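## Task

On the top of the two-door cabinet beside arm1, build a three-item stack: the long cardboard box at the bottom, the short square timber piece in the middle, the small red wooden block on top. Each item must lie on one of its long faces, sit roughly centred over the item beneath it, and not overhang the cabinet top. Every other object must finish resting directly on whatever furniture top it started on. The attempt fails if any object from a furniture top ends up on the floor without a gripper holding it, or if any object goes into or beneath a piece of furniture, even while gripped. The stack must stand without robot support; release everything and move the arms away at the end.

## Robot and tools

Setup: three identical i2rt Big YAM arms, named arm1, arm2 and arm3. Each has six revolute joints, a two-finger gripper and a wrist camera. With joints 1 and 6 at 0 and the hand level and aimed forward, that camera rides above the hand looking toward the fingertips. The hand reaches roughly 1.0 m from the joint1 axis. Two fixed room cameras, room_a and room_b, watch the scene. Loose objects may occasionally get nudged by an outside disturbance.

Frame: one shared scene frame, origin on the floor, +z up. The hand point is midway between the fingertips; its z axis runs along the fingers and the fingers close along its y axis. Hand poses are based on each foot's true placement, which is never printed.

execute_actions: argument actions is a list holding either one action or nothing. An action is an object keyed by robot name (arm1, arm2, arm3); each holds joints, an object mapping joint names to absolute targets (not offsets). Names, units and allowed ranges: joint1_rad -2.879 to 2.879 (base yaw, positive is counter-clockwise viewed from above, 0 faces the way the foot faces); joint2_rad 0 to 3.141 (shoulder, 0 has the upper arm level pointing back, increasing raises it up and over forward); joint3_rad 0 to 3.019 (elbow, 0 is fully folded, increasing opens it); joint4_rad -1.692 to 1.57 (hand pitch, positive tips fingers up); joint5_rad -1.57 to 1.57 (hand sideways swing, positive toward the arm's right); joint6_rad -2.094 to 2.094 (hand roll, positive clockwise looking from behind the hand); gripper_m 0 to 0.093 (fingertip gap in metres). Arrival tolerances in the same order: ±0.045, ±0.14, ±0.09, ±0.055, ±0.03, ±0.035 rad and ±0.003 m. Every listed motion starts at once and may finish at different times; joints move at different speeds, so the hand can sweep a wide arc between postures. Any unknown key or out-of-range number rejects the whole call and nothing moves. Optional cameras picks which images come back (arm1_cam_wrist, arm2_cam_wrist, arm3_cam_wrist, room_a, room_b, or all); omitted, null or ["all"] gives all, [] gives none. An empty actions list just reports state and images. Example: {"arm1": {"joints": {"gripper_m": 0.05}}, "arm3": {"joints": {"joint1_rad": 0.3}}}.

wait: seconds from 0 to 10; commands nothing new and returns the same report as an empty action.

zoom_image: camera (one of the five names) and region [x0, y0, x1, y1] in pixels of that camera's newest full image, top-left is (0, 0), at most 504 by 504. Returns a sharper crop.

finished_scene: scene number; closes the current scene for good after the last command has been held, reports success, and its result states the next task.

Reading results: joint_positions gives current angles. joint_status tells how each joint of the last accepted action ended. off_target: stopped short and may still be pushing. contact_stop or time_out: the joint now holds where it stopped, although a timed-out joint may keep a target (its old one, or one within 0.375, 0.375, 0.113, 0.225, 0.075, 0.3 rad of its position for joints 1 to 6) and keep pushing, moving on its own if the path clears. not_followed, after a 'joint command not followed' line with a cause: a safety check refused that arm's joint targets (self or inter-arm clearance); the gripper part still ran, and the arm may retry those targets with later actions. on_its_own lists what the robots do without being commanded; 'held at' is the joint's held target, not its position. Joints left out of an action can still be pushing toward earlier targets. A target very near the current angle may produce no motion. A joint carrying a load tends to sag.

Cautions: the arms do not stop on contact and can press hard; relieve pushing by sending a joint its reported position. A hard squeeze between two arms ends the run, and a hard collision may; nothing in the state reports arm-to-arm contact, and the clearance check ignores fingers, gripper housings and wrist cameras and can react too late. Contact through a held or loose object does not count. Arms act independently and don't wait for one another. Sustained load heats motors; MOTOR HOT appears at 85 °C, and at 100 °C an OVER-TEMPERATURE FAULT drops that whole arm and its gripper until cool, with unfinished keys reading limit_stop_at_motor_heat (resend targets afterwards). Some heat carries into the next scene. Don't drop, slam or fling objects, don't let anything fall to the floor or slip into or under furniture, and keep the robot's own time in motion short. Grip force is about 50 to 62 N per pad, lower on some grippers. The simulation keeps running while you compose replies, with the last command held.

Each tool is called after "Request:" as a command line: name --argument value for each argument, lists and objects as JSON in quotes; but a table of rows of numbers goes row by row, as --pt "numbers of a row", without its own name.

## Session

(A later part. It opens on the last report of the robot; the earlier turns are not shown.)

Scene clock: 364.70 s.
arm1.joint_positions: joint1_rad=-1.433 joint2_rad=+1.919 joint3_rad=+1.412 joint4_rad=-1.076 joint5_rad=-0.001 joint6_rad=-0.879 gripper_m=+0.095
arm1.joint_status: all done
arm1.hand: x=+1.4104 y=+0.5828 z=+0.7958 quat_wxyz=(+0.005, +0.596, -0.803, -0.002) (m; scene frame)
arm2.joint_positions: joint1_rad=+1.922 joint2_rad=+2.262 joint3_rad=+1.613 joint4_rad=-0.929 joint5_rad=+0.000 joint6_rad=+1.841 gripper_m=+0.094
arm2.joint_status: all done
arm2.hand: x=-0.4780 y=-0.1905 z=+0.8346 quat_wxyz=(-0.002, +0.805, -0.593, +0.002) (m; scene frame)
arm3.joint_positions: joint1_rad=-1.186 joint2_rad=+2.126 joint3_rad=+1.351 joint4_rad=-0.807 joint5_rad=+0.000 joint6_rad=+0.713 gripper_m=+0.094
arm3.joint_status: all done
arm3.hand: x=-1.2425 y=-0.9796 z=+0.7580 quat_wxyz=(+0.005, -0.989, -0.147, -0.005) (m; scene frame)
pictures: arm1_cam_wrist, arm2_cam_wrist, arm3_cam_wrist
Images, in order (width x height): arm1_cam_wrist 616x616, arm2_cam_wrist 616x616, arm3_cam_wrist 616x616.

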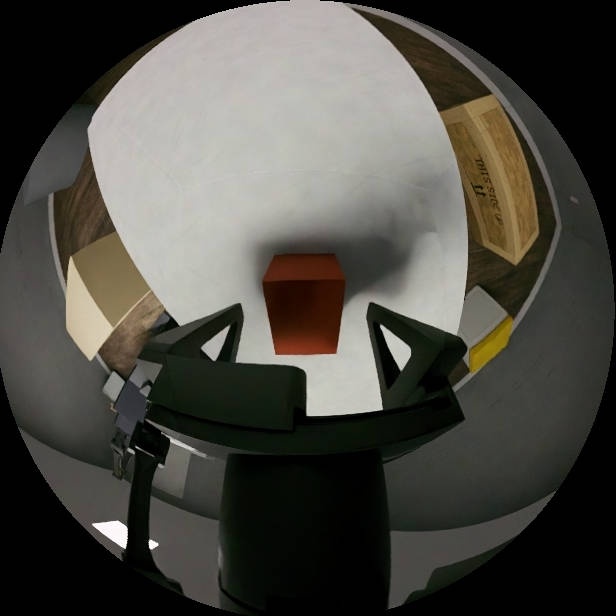

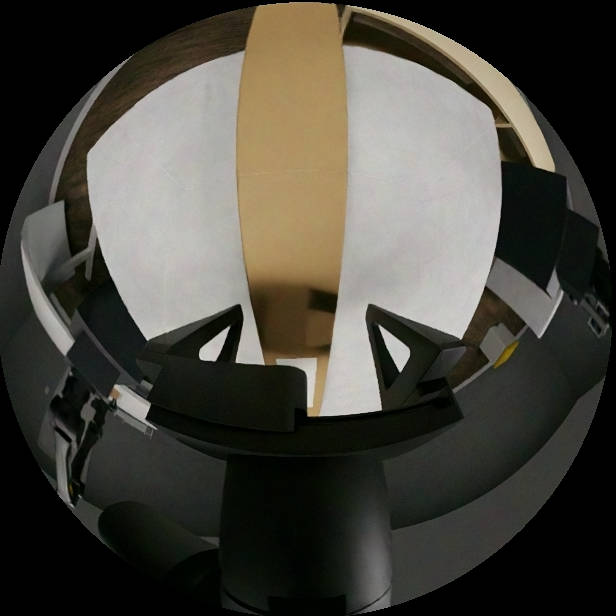

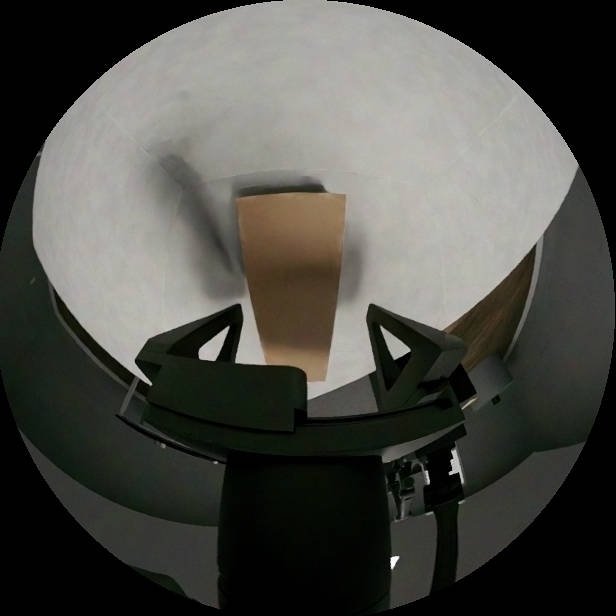

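Request:
execute_actions --actions '[{"arm1":{"joints":{"gripper_m":0.0}},"arm2":{"joints":{"gripper_m":0.0}},"arm3":{"joints":{"gripper_m":0.0}}}]' --cameras '["arm1_cam_wrist","arm2_cam_wrist","arm3_cam_wrist"]'

Scene clock: 377.77 s.
arm1.joint_positions: joint1_rad=-1.433 joint2_rad=+1.919 joint3_rad=+1.412 joint4_rad=-1.076 joint5_rad=-0.001 joint6_rad=-0.880 gripper_m=+0.044
arm1.joint_status: gripper_m off_target (ended at +0.044, target +0.000)
arm1.hand: x=+1.4104 y=+0.5828 z=+0.7958 quat_wxyz=(+0.005, +0.596, -0.803, -0.002) (m; scene frame)
arm2.joint_positions: joint1_rad=+1.922 joint2_rad=+2.262 joint3_rad=+1.613 joint4_rad=-0.928 joint5_rad=+0.000 joint6_rad=+1.843 gripper_m=+0.049
arm2.joint_status: gripper_m off_target (ended at +0.049, target +0.000)
arm2.hand: x=-0.4782 y=-0.1907 z=+0.8346 quat_wxyz=(-0.002, +0.805, -0.594, +0.002) (m; scene frame)
arm3.joint_positions: joint1_rad=-1.186 joint2_rad=+2.126 joint3_rad=+1.351 joint4_rad=-0.806 joint5_rad=+0.000 joint6_rad=+0.715 gripper_m=+0.045
arm3.joint_status: gripper_m off_target (ended at +0.045, target +0.000)
arm3.hand: x=-1.2427 y=-0.9798 z=+0.7580 quat_wxyz=(+0.004, -0.989, -0.146, -0.005) (m; scene frame)
pictures: arm1_cam_wrist, arm2_cam_wrist, arm3_cam_wrist
Images, in order (width x height): arm1_cam_wrist 616x616, arm2_cam_wrist 616x616, arm3_cam_wrist 616x616.

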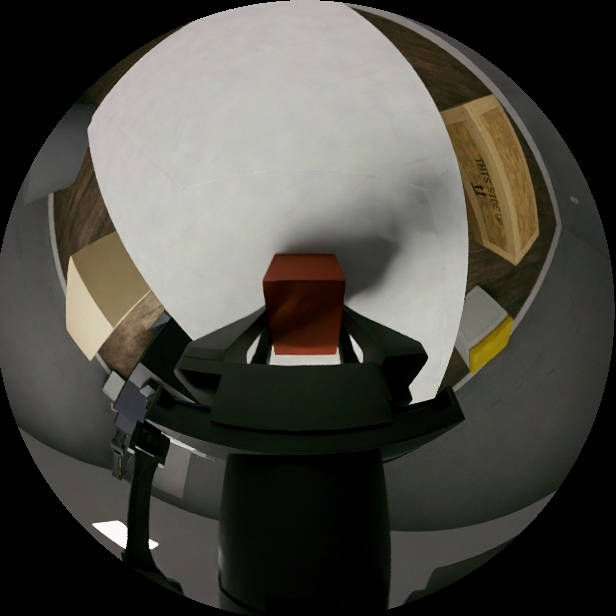

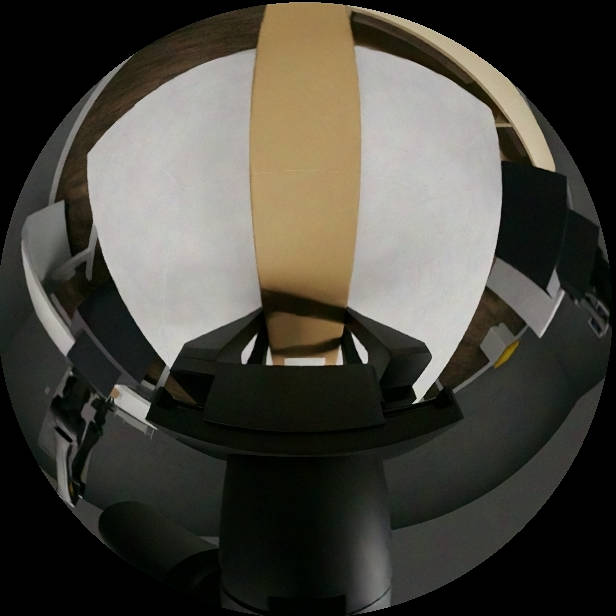

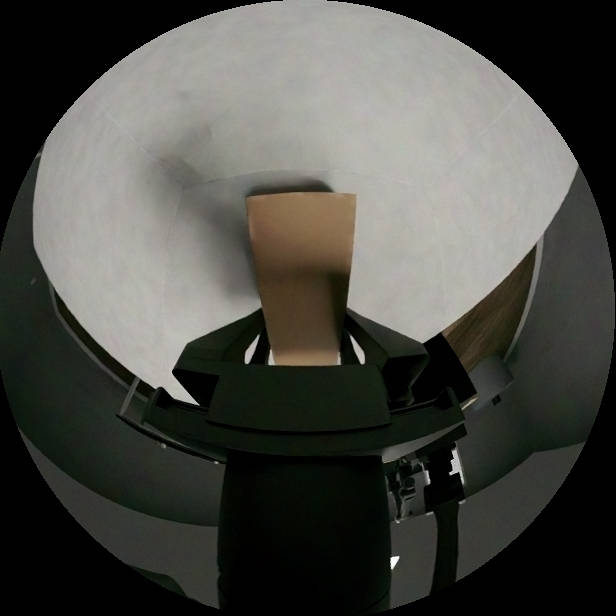

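Request:
execute_actions --actions '[{"arm1":{"joints":{"joint2_rad":1.79,"joint3_rad":1.47,"joint4_rad":-1.23}},"arm2":{"joints":{"joint2_rad":2.06,"joint3_rad":1.66,"joint4_rad":-1.145}},"arm3":{"joints":{"joint2_rad":1.865,"joint3_rad":1.455,"joint4_rad":-1.14}}}]' --cameras '["arm2_cam_wrist","room_a","room_b"]'

Scene clock: 432.03 s.
arm1.joint_positions: joint1_rad=-1.433 joint2_rad=+1.790 joint3_rad=+1.423 joint4_rad=-1.221 joint5_rad=-0.001 joint6_rad=-0.880 gripper_m=+0.044
arm1.joint_status: all done
arm1.hand: x=+1.3890 y=+0.5738 z=+0.8663 quat_wxyz=(+0.007, +0.596, -0.803, -0.003) (m; scene frame)
arm2.joint_positions: joint1_rad=+1.922 joint2_rad=+2.046 joint3_rad=+1.636 joint4_rad=-1.138 joint5_rad=+0.000 joint6_rad=+1.843 gripper_m=+0.049
arm2.joint_status: all done
arm2.hand: x=-0.4722 y=-0.1864 z=+0.9701 quat_wxyz=(+0.012, +0.805, -0.593, -0.003) (m; scene frame)
arm3.joint_positions: joint1_rad=-1.186 joint2_rad=+1.848 joint3_rad=+1.441 joint4_rad=-1.122 joint5_rad=+0.000 joint6_rad=+0.715 gripper_m=+0.045
arm3.joint_status: all done
arm3.hand: x=-1.2446 y=-0.9821 z=+0.9342 quat_wxyz=(-0.016, -0.989, -0.145, +0.012) (m; scene frame)
pictures: arm2_cam_wrist, room_a, room_b
Images, in order (width x height): arm2_cam_wrist 616x616, room_a 896x504, room_b 896x504.

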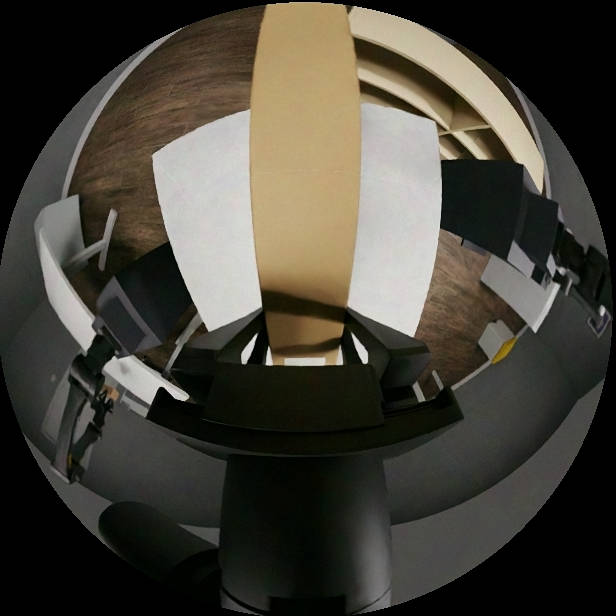

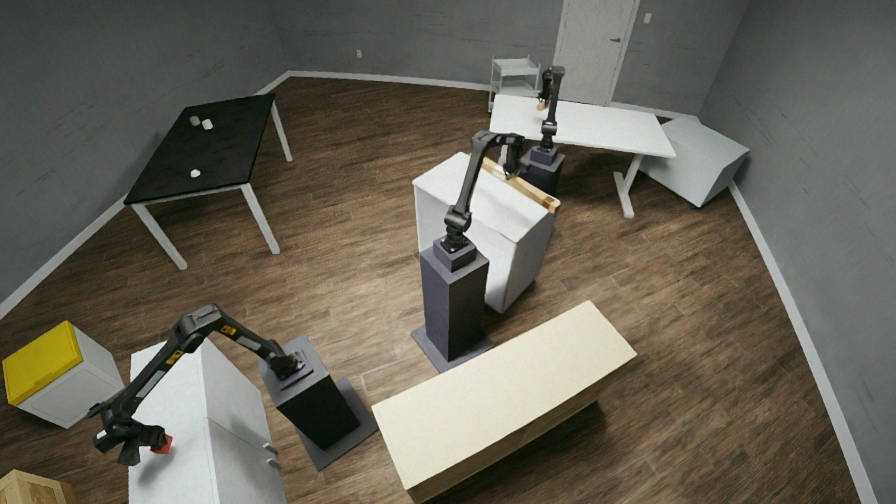

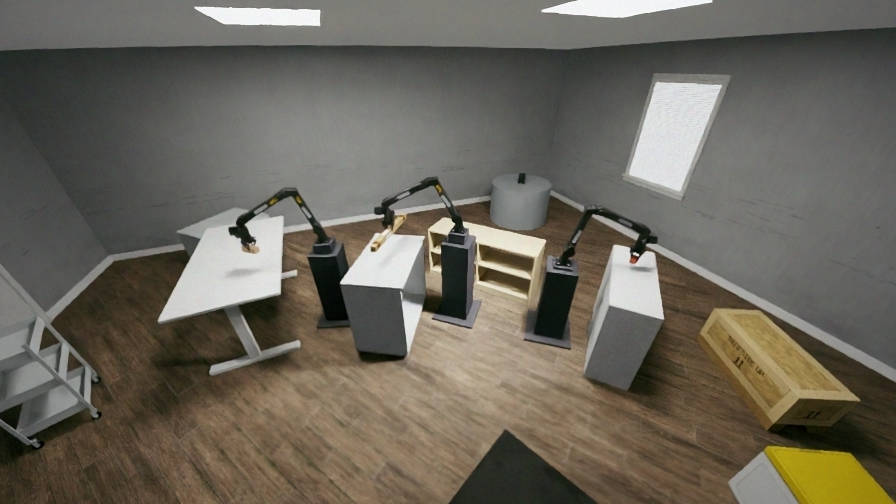

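Request:
execute_actions --actions '[{"arm1":{"joints":{"joint1_rad":-2.094,"joint2_rad":1.70,"joint3_rad":1.28,"joint4_rad":-1.125,"joint6_rad":-0.38}},"arm2":{"joints":{"joint1_rad":-0.726,"joint6_rad":1.035}},"arm3":{"joints":{"joint1_rad":1.508,"joint6_rad":0.0}}}]'

Scene clock: 446.03 s.
arm1.joint_positions: joint1_rad=-2.104 joint2_rad=+1.716 joint3_rad=+1.286 joint4_rad=-1.132 joint5_rad=+0.001 joint6_rad=-0.396 gripper_m=+0.044
arm1.joint_status: all done
arm1.hand: x=+1.3815 y=+0.2381 z=+0.8535 quat_wxyz=(-0.005, +0.061, -0.998, +0.001) (m; scene frame)
arm2.joint_positions: joint1_rad=-0.739 joint2_rad=+2.051 joint3_rad=+1.636 joint4_rad=-1.138 joint5_rad=+0.002 joint6_rad=+1.046 gripper_m=+0.049
arm2.joint_status: all done
arm2.hand: x=+0.3447 y=+0.6747 z=+0.9650 quat_wxyz=(-0.005, +0.004, -1.000, -0.006) (m; scene frame)
arm3.joint_positions: joint1_rad=+1.516 joint2_rad=+1.853 joint3_rad=+1.441 joint4_rad=-1.122 joint5_rad=-0.002 joint6_rad=+0.013 gripper_m=+0.045
arm3.joint_status: all done
arm3.hand: x=-0.4840 y=-0.2196 z=+0.9336 quat_wxyz=(-0.019, +0.273, -0.962, -0.006) (m; scene frame)
pictures: arm1_cam_wrist, arm2_cam_wrist, arm3_cam_wrist, room_a, room_b
Images, in order (width x height): arm1_cam_wrist 616x616, arm2_cam_wrist 616x616, arm3_cam_wrist 616x616, room_a 896x504, room_b 896x504.

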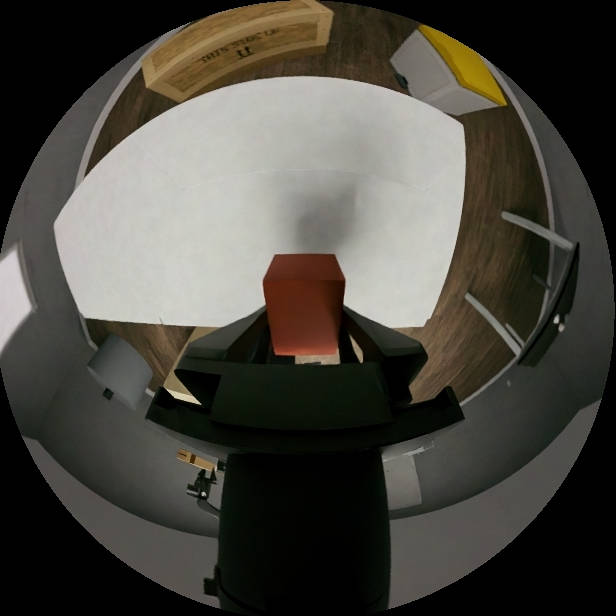

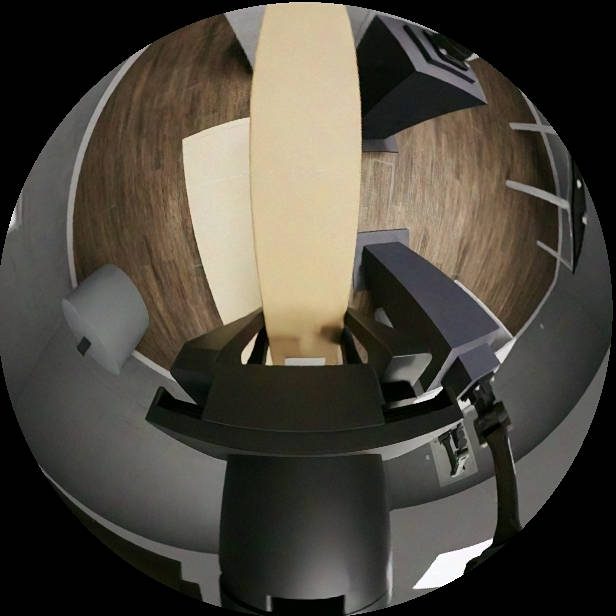

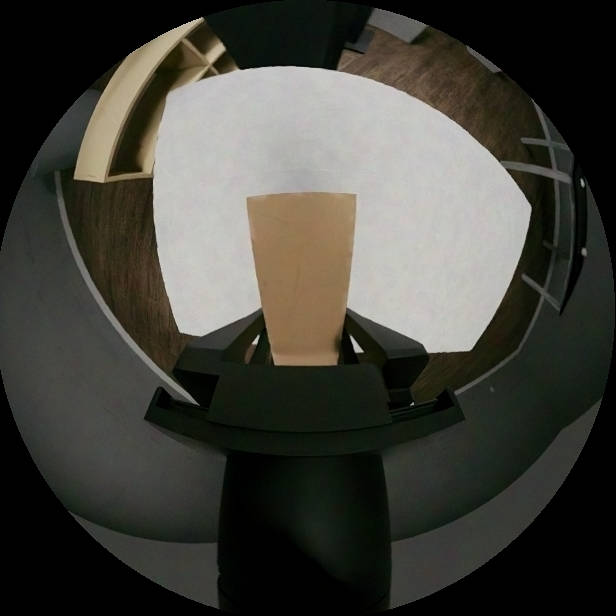

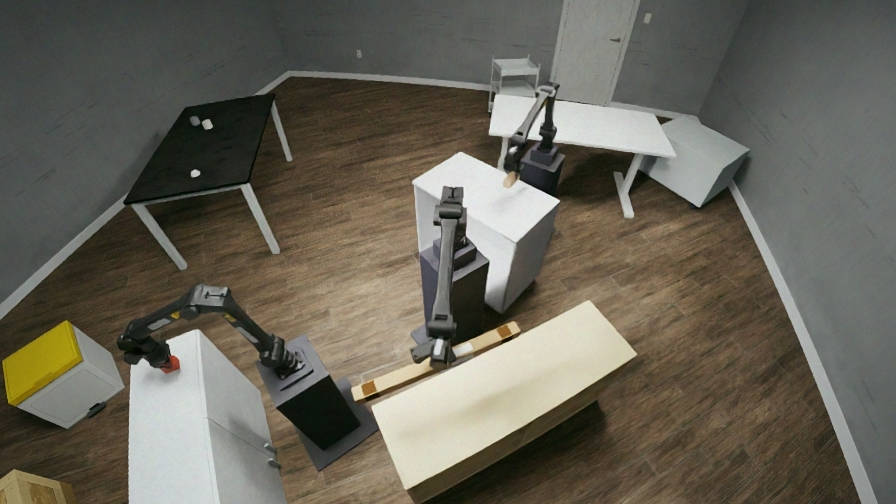

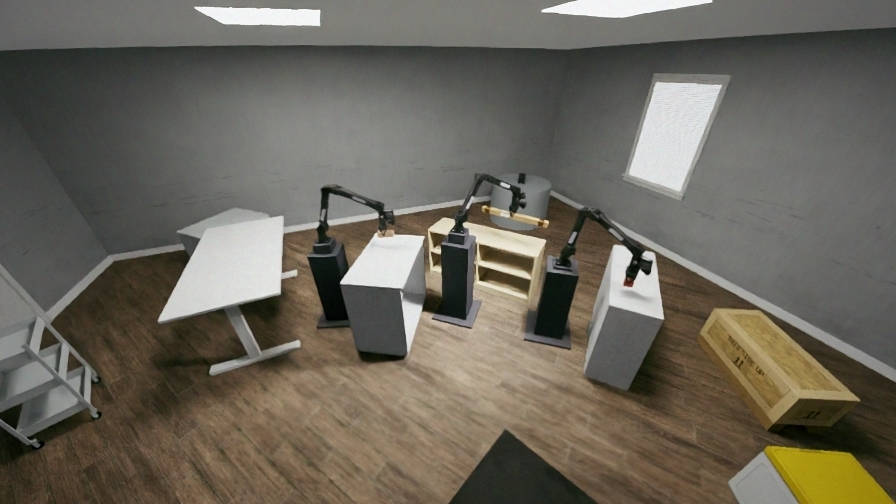

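Request:
execute_actions --actions '[{"arm1":{"joints":{"joint2_rad":1.775,"joint3_rad":1.212,"joint4_rad":-0.99}},"arm2":{"joints":{"joint1_rad":-0.67,"joint2_rad":2.50,"joint3_rad":1.845,"joint4_rad":-0.87,"joint6_rad":1.09}},"arm3":{"joints":{"joint2_rad":2.075,"joint3_rad":1.58,"joint4_rad":-1.03}}}]'

Scene clock: 481.53 s.
arm1.joint_positions: joint1_rad=-2.104 joint2_rad=+1.786 joint3_rad=+1.211 joint4_rad=-1.000 joint5_rad=+0.001 joint6_rad=-0.395 gripper_m=+0.044
arm1.joint_status: all done
arm1.hand: x=+1.3773 y=+0.2394 z=+0.7959 quat_wxyz=(+0.001, +0.061, -0.998, -0.001) (m; scene frame)
arm2.joint_positions: joint1_rad=-0.667 joint2_rad=+2.527 joint3_rad=+1.819 joint4_rad=-0.876 joint5_rad=+0.002 joint6_rad=+1.079 gripper_m=+0.049
arm2.joint_status: all done
arm2.hand: x=+0.3260 y=+0.7360 z=+0.7283 quat_wxyz=(+0.002, +0.023, -1.000, +0.008) (m; scene frame)
arm3.joint_positions: joint1_rad=+1.516 joint2_rad=+2.084 joint3_rad=+1.554 joint4_rad=-1.041 joint5_rad=-0.002 joint6_rad=+0.013 gripper_m=+0.045
arm3.joint_status: all done
arm3.hand: x=-0.4460 y=-0.1955 z=+0.8451 quat_wxyz=(-0.001, +0.273, -0.962, -0.001) (m; scene frame)
pictures: arm1_cam_wrist, arm2_cam_wrist, arm3_cam_wrist, room_a, room_b
Images, in order (width x height): arm1_cam_wrist 616x616, arm2_cam_wrist 616x616, arm3_cam_wrist 616x616, room_a 896x504, room_b 896x504.

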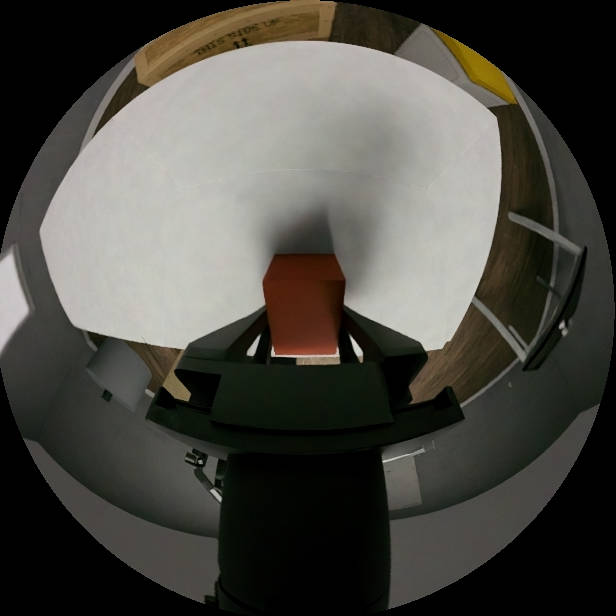

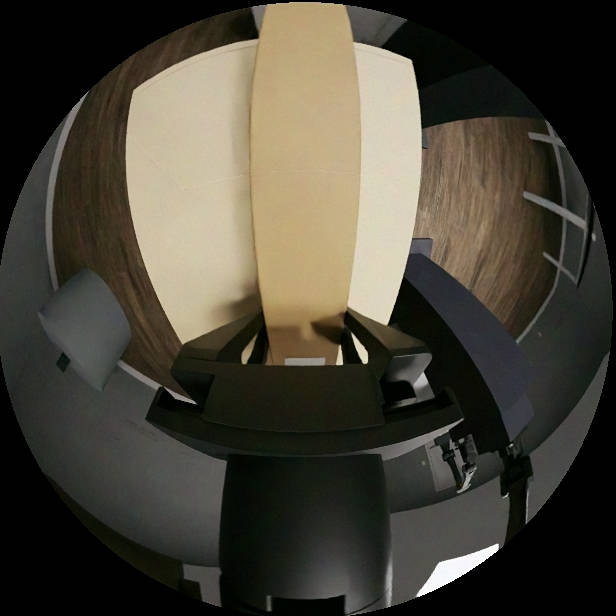

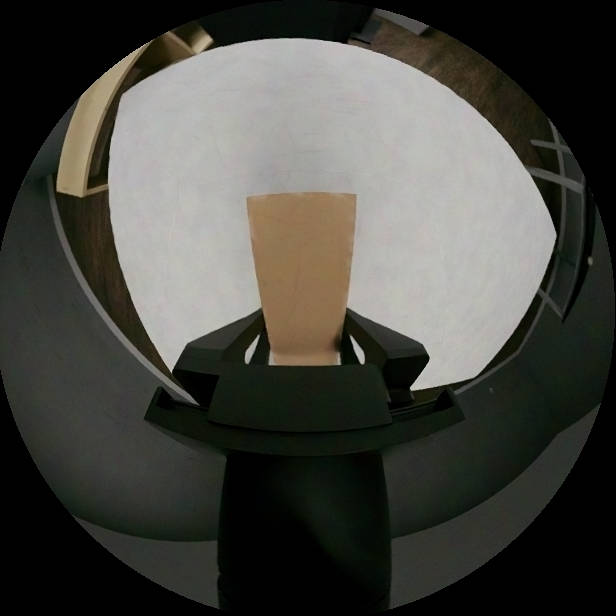

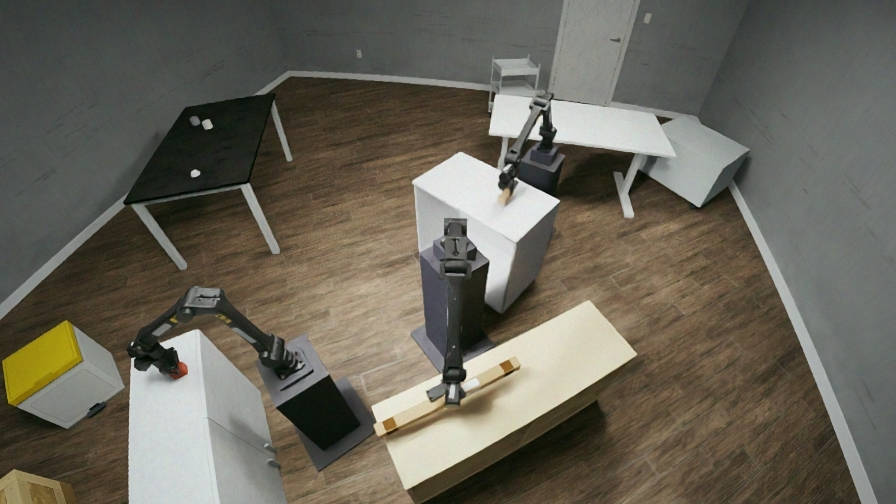

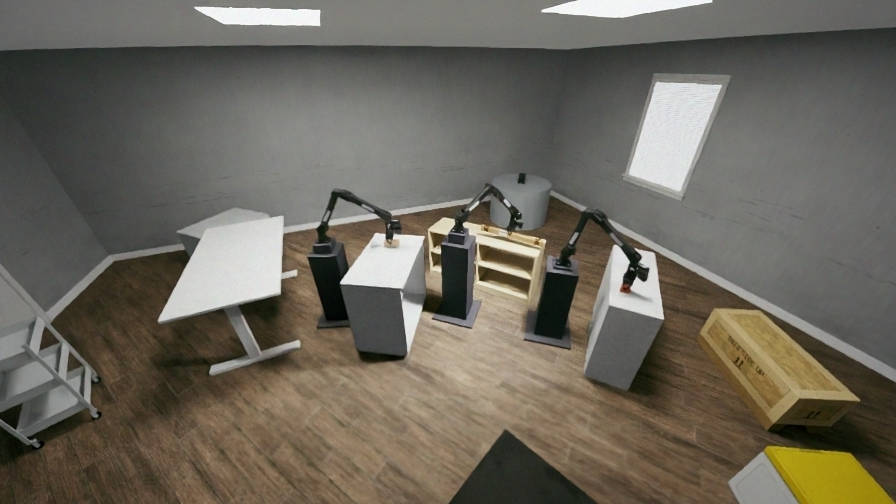

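Request:
execute_actions --actions '[{"arm1":{"joints":{"gripper_m":0.093}},"arm2":{"joints":{"joint2_rad":2.57,"joint4_rad":-0.812}},"arm3":{"joints":{"joint2_rad":2.125,"joint4_rad":-0.995}}}]' --cameras '["arm2_cam_wrist","arm3_cam_wrist","room_b"]'

Scene clock: 497.87 s.
arm1.joint_positions: joint1_rad=-2.104 joint2_rad=+1.786 joint3_rad=+1.211 joint4_rad=-1.000 joint5_rad=+0.001 joint6_rad=-0.395 gripper_m=+0.093
arm1.joint_status: all done
arm1.hand: x=+1.3773 y=+0.2394 z=+0.7959 quat_wxyz=(+0.001, +0.061, -0.998, -0.001) (m; scene frame)
arm2.joint_positions: joint1_rad=-0.667 joint2_rad=+2.556 joint3_rad=+1.819 joint4_rad=-0.820 joint5_rad=+0.002 joint6_rad=+1.079 gripper_m=+0.049
arm2.joint_status: all done
arm2.hand: x=+0.3277 y=+0.7394 z=+0.7098 quat_wxyz=(-0.004, +0.023, -1.000, -0.004) (m; scene frame)
arm3.joint_positions: joint1_rad=+1.516 joint2_rad=+2.105 joint3_rad=+1.554 joint4_rad=-1.015 joint5_rad=-0.002 joint6_rad=+0.013 gripper_m=+0.045
arm3.joint_status: all done
arm3.hand: x=-0.4432 y=-0.1937 z=+0.8332 quat_wxyz=(-0.003, +0.273, -0.962, -0.001) (m; scene frame)
pictures: arm2_cam_wrist, arm3_cam_wrist, room_b
Images, in order (width x height): arm2_cam_wrist 616x616, arm3_cam_wrist 616x616, room_b 896x504.

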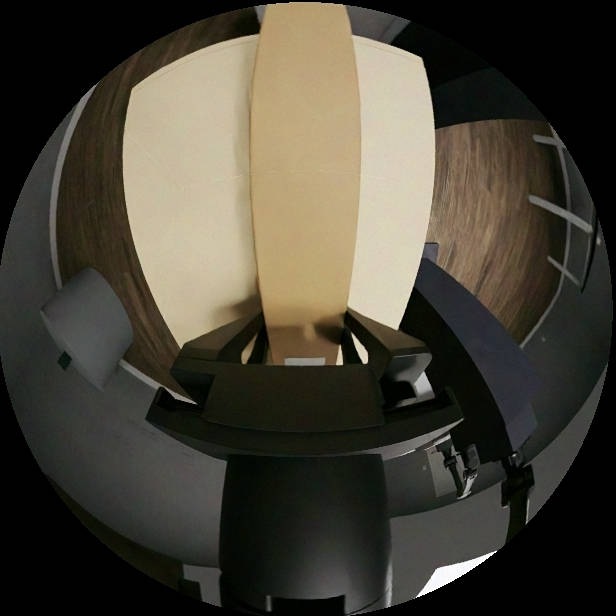

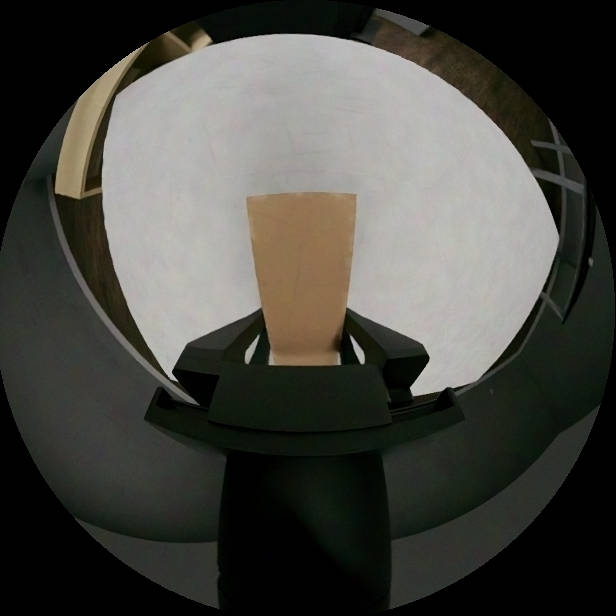

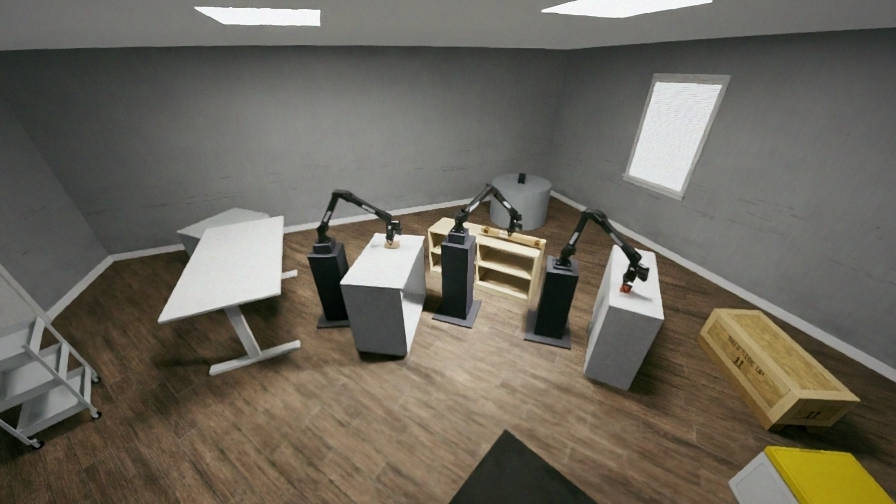

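Request:
execute_actions --actions '[{"arm1":{"joints":{"joint2_rad":1.62,"joint3_rad":1.33,"joint4_rad":-1.24}},"arm2":{"joints":{"joint2_rad":2.615,"joint4_rad":-0.775}},"arm3":{"joints":{"joint2_rad":2.142}}}]' --cameras '["arm2_cam_wrist","room_b"]'

Request:
zoom_image --camera "room_b" --region '[350, 180, 570, 300]'

Scene clock: 513.57 s.
arm1.joint_positions: joint1_rad=-2.104 joint2_rad=+1.611 joint3_rad=+1.295 joint4_rad=-1.231 joint5_rad=+0.001 joint6_rad=-0.395 gripper_m=+0.093
arm1.joint_status: all done
arm1.hand: x=+1.3628 y=+0.2432 z=+0.9047 quat_wxyz=(-0.012, +0.061, -0.998, +0.003) (m; scene frame)
arm2.joint_positions: joint1_rad=-0.667 joint2_rad=+2.608 joint3_rad=+1.819 joint4_rad=-0.782 joint5_rad=+0.002 joint6_rad=+1.079 gripper_m=+0.049
arm2.joint_status: all done
arm2.hand: x=+0.3236 y=+0.7307 z=+0.6772 quat_wxyz=(-0.001, +0.023, -1.000, +0.002) (m; scene frame)
arm3.joint_positions: joint1_rad=+1.516 joint2_rad=+2.120 joint3_rad=+1.554 joint4_rad=-1.015 joint5_rad=-0.002 joint6_rad=+0.013 gripper_m=+0.045
arm3.joint_status: all done
arm3.hand: x=-0.4452 y=-0.1951 z=+0.8242 quat_wxyz=(+0.004, +0.273, -0.962, +0.001) (m; scene frame)
pictures: arm2_cam_wrist, room_b
Images, in order (width x height): arm2_cam_wrist 616x616, room_b 896x504.

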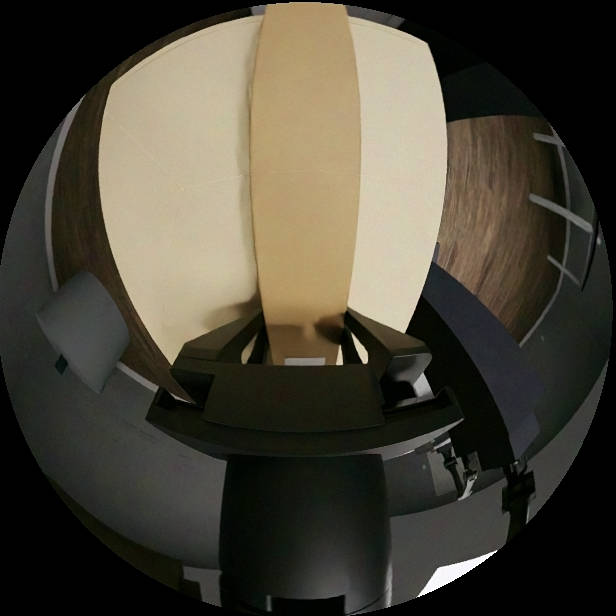

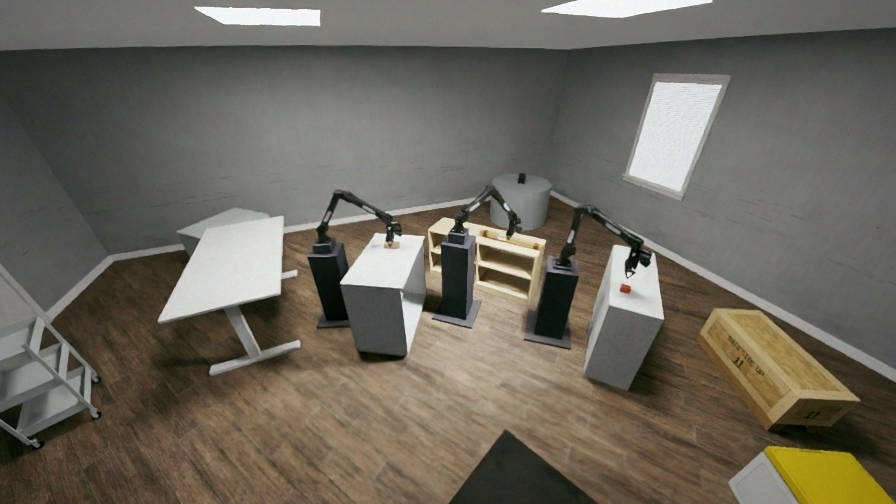

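Region (350, 180, 570, 300) of room_b's 896x504 image, scaled by 2.291, with more detail than that image has; it fills the top 275 rows of this view, and the rest is white.

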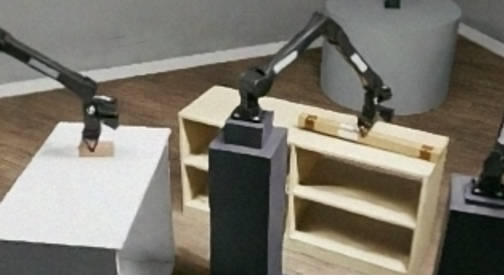

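Request:
execute_actions --actions '[{"arm1":{"joints":{"joint1_rad":-0.6,"joint6_rad":-0.61}},"arm2":{"joints":{"joint2_rad":2.642,"joint4_rad":-0.752}},"arm3":{"joints":{"joint2_rad":2.155,"joint4_rad":-0.98}}}]' --cameras '["arm1_cam_wrist","arm2_cam_wrist","arm3_cam_wrist"]'

Scene clock: 533.20 s.
arm1.joint_positions: joint1_rad=-0.597 joint2_rad=+1.621 joint3_rad=+1.295 joint4_rad=-1.231 joint5_rad=+0.000 joint6_rad=-0.595 gripper_m=+0.093
arm1.joint_status: all done
arm1.hand: x=+1.0641 y=+0.8188 z=+0.9007 quat_wxyz=(-0.008, +0.792, -0.610, -0.002) (m; scene frame)
arm2.joint_positions: joint1_rad=-0.667 joint2_rad=+2.621 joint3_rad=+1.819 joint4_rad=-0.758 joint5_rad=+0.002 joint6_rad=+1.080 gripper_m=+0.049
arm2.joint_status: all done
arm2.hand: x=+0.3240 y=+0.7316 z=+0.6691 quat_wxyz=(-0.003, +0.023, -1.000, -0.003) (m; scene frame)
arm3.joint_positions: joint1_rad=+1.516 joint2_rad=+2.127 joint3_rad=+1.554 joint4_rad=-0.999 joint5_rad=-0.002 joint6_rad=+0.013 gripper_m=+0.045
arm3.joint_status: all done
arm3.hand: x=-0.4428 y=-0.1936 z=+0.8200 quat_wxyz=(+0.000, +0.273, -0.962, +0.000) (m; scene frame)
pictures: arm1_cam_wrist, arm2_cam_wrist, arm3_cam_wrist
Images, in order (width x height): arm1_cam_wrist 616x616, arm2_cam_wrist 616x616, arm3_cam_wrist 616x616.

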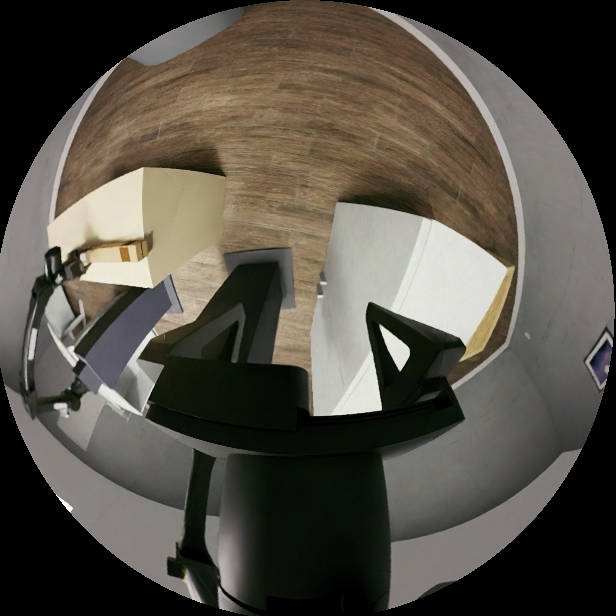

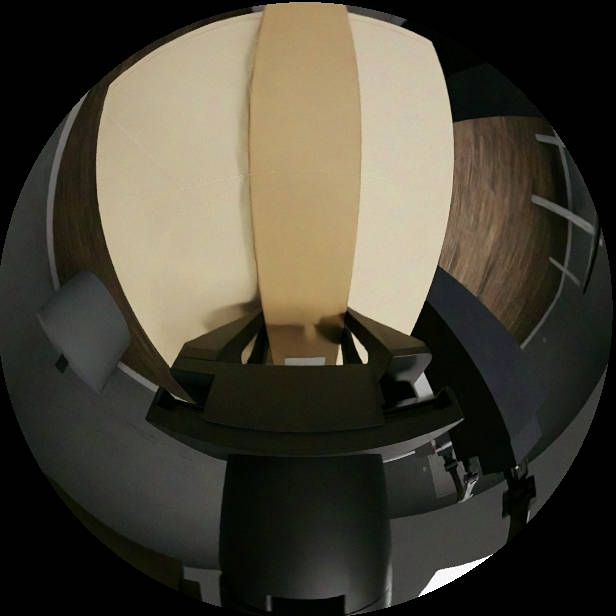

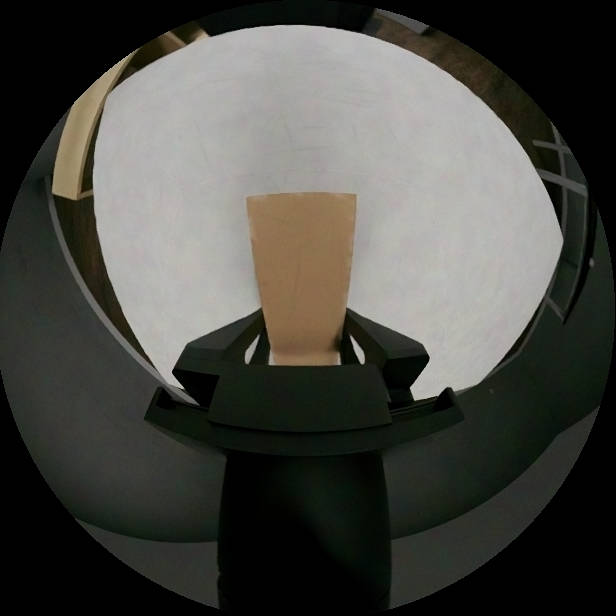

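Request:
zoom_image --camera "arm1_cam_wrist" --region '[40, 200, 180, 300]'

Region (40, 200, 180, 300) of arm1_cam_wrist's 616x616 image, scaled by 3.600, with more detail than that image has; it fills the top 360 rows of this view, and the rest is white.

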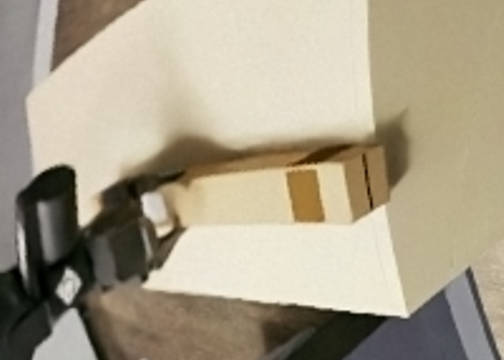

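Request:
execute_actions --actions '[{"arm2":{"joints":{"joint2_rad":2.625,"gripper_m":0.093}},"arm3":{"joints":{"joint2_rad":2.13,"gripper_m":0.093}}}]' --cameras '["arm2_cam_wrist","arm3_cam_wrist"]'

Scene clock: 541.43 s.
arm1.joint_positions: joint1_rad=-0.597 joint2_rad=+1.621 joint3_rad=+1.295 joint4_rad=-1.231 joint5_rad=+0.000 joint6_rad=-0.595 gripper_m=+0.093
arm1.joint_status: not commanded
arm1.hand: x=+1.0641 y=+0.8188 z=+0.9007 quat_wxyz=(-0.008, +0.792, -0.610, -0.002) (m; scene frame)
arm2.joint_positions: joint1_rad=-0.667 joint2_rad=+2.621 joint3_rad=+1.819 joint4_rad=-0.758 joint5_rad=+0.002 joint6_rad=+1.080 gripper_m=+0.093
arm2.joint_status: all done
arm2.hand: x=+0.3240 y=+0.7316 z=+0.6691 quat_wxyz=(-0.003, +0.023, -1.000, -0.003) (m; scene frame)
arm3.joint_positions: joint1_rad=+1.516 joint2_rad=+2.127 joint3_rad=+1.554 joint4_rad=-0.999 joint5_rad=-0.002 joint6_rad=+0.013 gripper_m=+0.093
arm3.joint_status: all done
arm3.hand: x=-0.4428 y=-0.1937 z=+0.8200 quat_wxyz=(+0.000, +0.273, -0.962, +0.000) (m; scene frame)
pictures: arm2_cam_wrist, arm3_cam_wrist
Images, in order (width x height): arm2_cam_wrist 616x616, arm3_cam_wrist 616x616.

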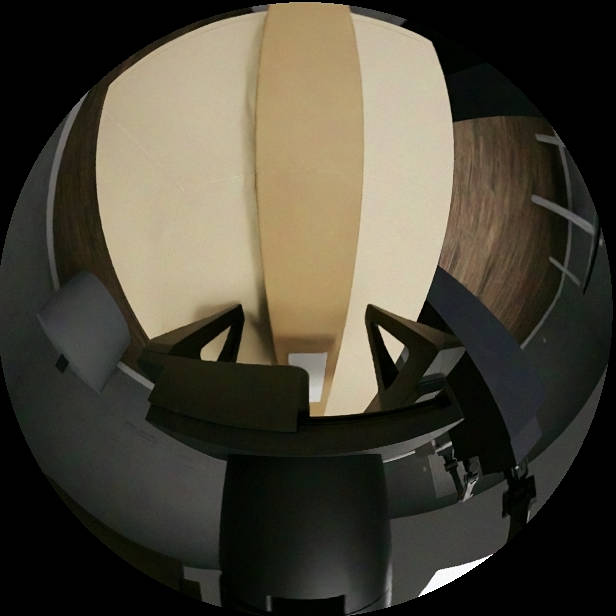

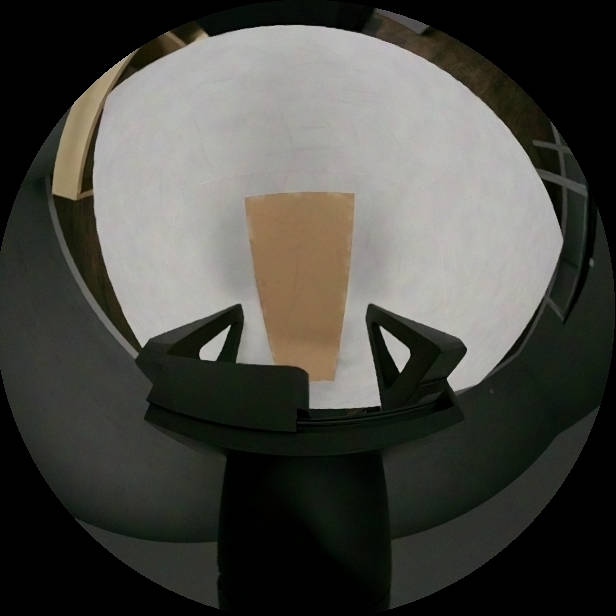

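Request:
execute_actions --actions '[{"arm2":{"joints":{"joint2_rad":2.47,"joint4_rad":-0.92}},"arm3":{"joints":{"joint2_rad":1.8,"joint3_rad":1.5,"joint4_rad":-1.2}}}]' --cameras '["arm2_cam_wrist"]'

Scene clock: 550.90 s.
arm1.joint_positions: joint1_rad=-0.597 joint2_rad=+1.621 joint3_rad=+1.295 joint4_rad=-1.231 joint5_rad=+0.000 joint6_rad=-0.595 gripper_m=+0.093
arm1.joint_status: not commanded
arm1.hand: x=+1.0641 y=+0.8188 z=+0.9007 quat_wxyz=(-0.008, +0.792, -0.610, -0.002) (m; scene frame)
arm2.joint_positions: joint1_rad=-0.667 joint2_rad=+2.459 joint3_rad=+1.824 joint4_rad=-0.913 joint5_rad=+0.002 joint6_rad=+1.080 gripper_m=+0.093
arm2.joint_status: all done
arm2.hand: x=+0.3324 y=+0.7494 z=+0.7740 quat_wxyz=(-0.006, +0.023, -1.000, -0.009) (m; scene frame)
arm3.joint_positions: joint1_rad=+1.516 joint2_rad=+1.776 joint3_rad=+1.487 joint4_rad=-1.182 joint5_rad=-0.002 joint6_rad=+0.013 gripper_m=+0.093
arm3.joint_status: all done
arm3.hand: x=-0.4802 y=-0.2172 z=+0.9908 quat_wxyz=(-0.049, +0.273, -0.961, -0.015) (m; scene frame)
pictures: arm2_cam_wrist
Images, in order (width x height): arm2_cam_wrist 616x616.

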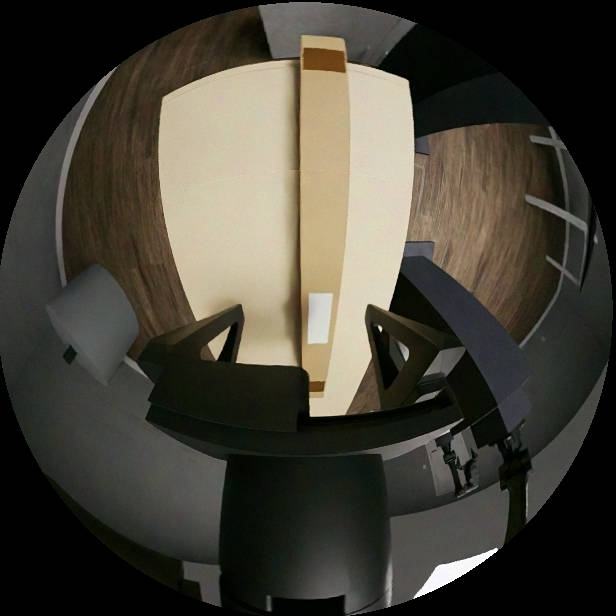

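Request:
execute_actions --actions '[{"arm1":{"joints":{"joint1_rad":0.747,"joint2_rad":2.25,"joint3_rad":1.935,"joint4_rad":-1.195,"joint6_rad":-0.62}},"arm2":{"joints":{"joint1_rad":1.957,"joint2_rad":1.96,"joint3_rad":1.61,"joint4_rad":-1.225,"joint6_rad":0.047}},"arm3":{"joints":{"joint1_rad":-0.3,"joint2_rad":1.2,"joint3_rad":1.2,"joint4_rad":-1.2}}}]' --cameras '["arm1_cam_wrist","arm2_cam_wrist","room_a"]'

Scene clock: 582.73 s.
arm1.joint_positions: joint1_rad=+0.748 joint2_rad=+2.279 joint3_rad=+1.887 joint4_rad=-1.191 joint5_rad=-0.002 joint6_rad=-0.607 gripper_m=+0.093
arm1.joint_status: all done
arm1.hand: x=+0.3409 y=+0.7296 z=+0.7443 quat_wxyz=(+0.003, +1.000, +0.022, +0.005) (m; scene frame)
arm2.joint_positions: joint1_rad=+1.967 joint2_rad=+1.957 joint3_rad=+1.612 joint4_rad=-1.218 joint5_rad=-0.001 joint6_rad=+0.057 gripper_m=+0.093
arm2.joint_status: all done
arm2.hand: x=-0.4383 y=-0.1961 z=+1.0125 quat_wxyz=(+0.003, +0.961, +0.276, -0.004) (m; scene frame)
arm3.joint_positions: joint1_rad=-0.300 joint2_rad=+1.190 joint3_rad=+1.200 joint4_rad=-1.183 joint5_rad=+0.001 joint6_rad=+0.013 gripper_m=+0.093
arm3.joint_status: all done
arm3.hand: x=-0.8170 y=-0.9159 z=+1.1405 quat_wxyz=(-0.162, -0.578, -0.791, +0.114) (m; scene frame)
pictures: arm1_cam_wrist, arm2_cam_wrist, room_a
Images, in order (width x height): arm1_cam_wrist 616x616, arm2_cam_wrist 616x616, room_a 896x504.

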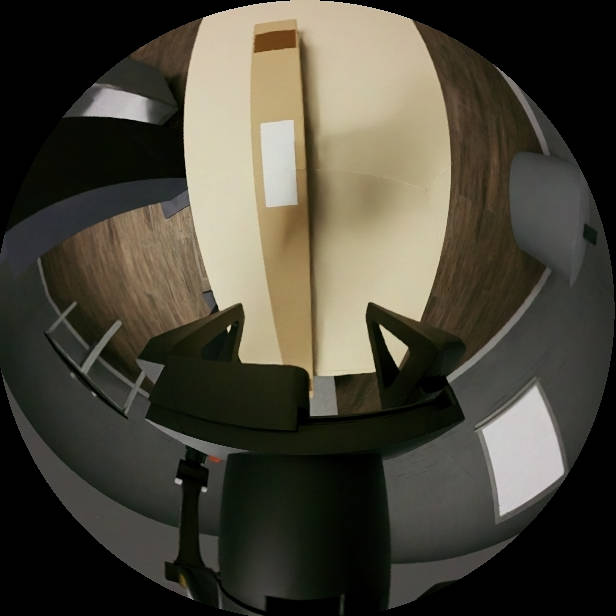

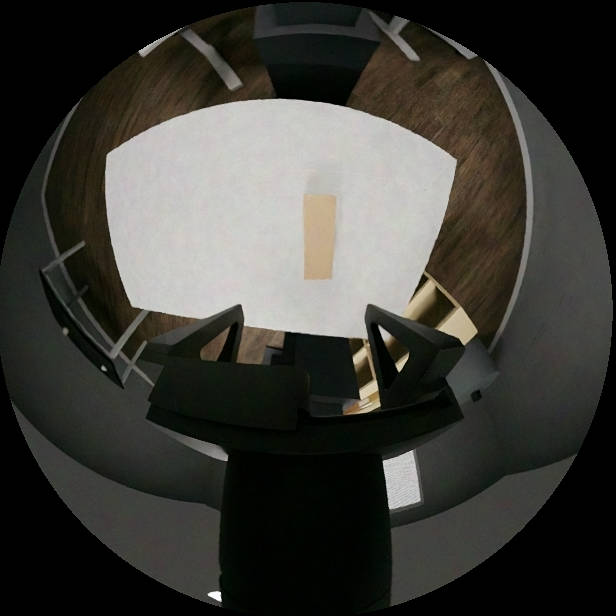

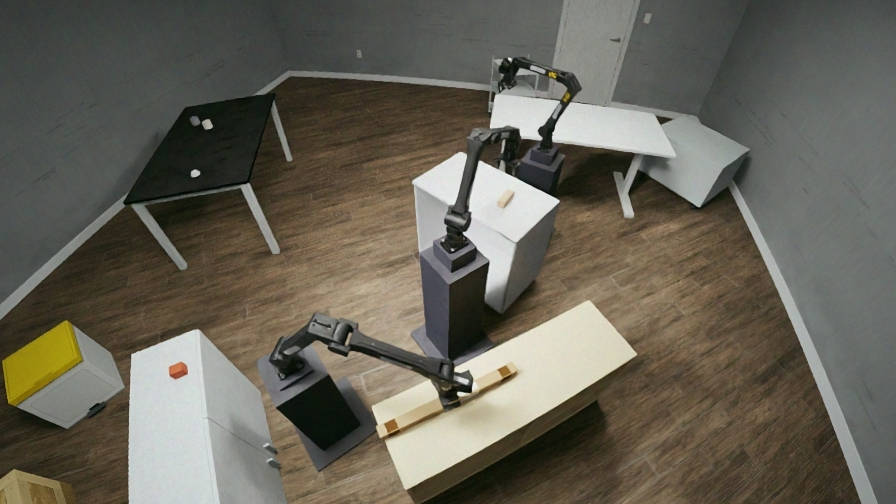

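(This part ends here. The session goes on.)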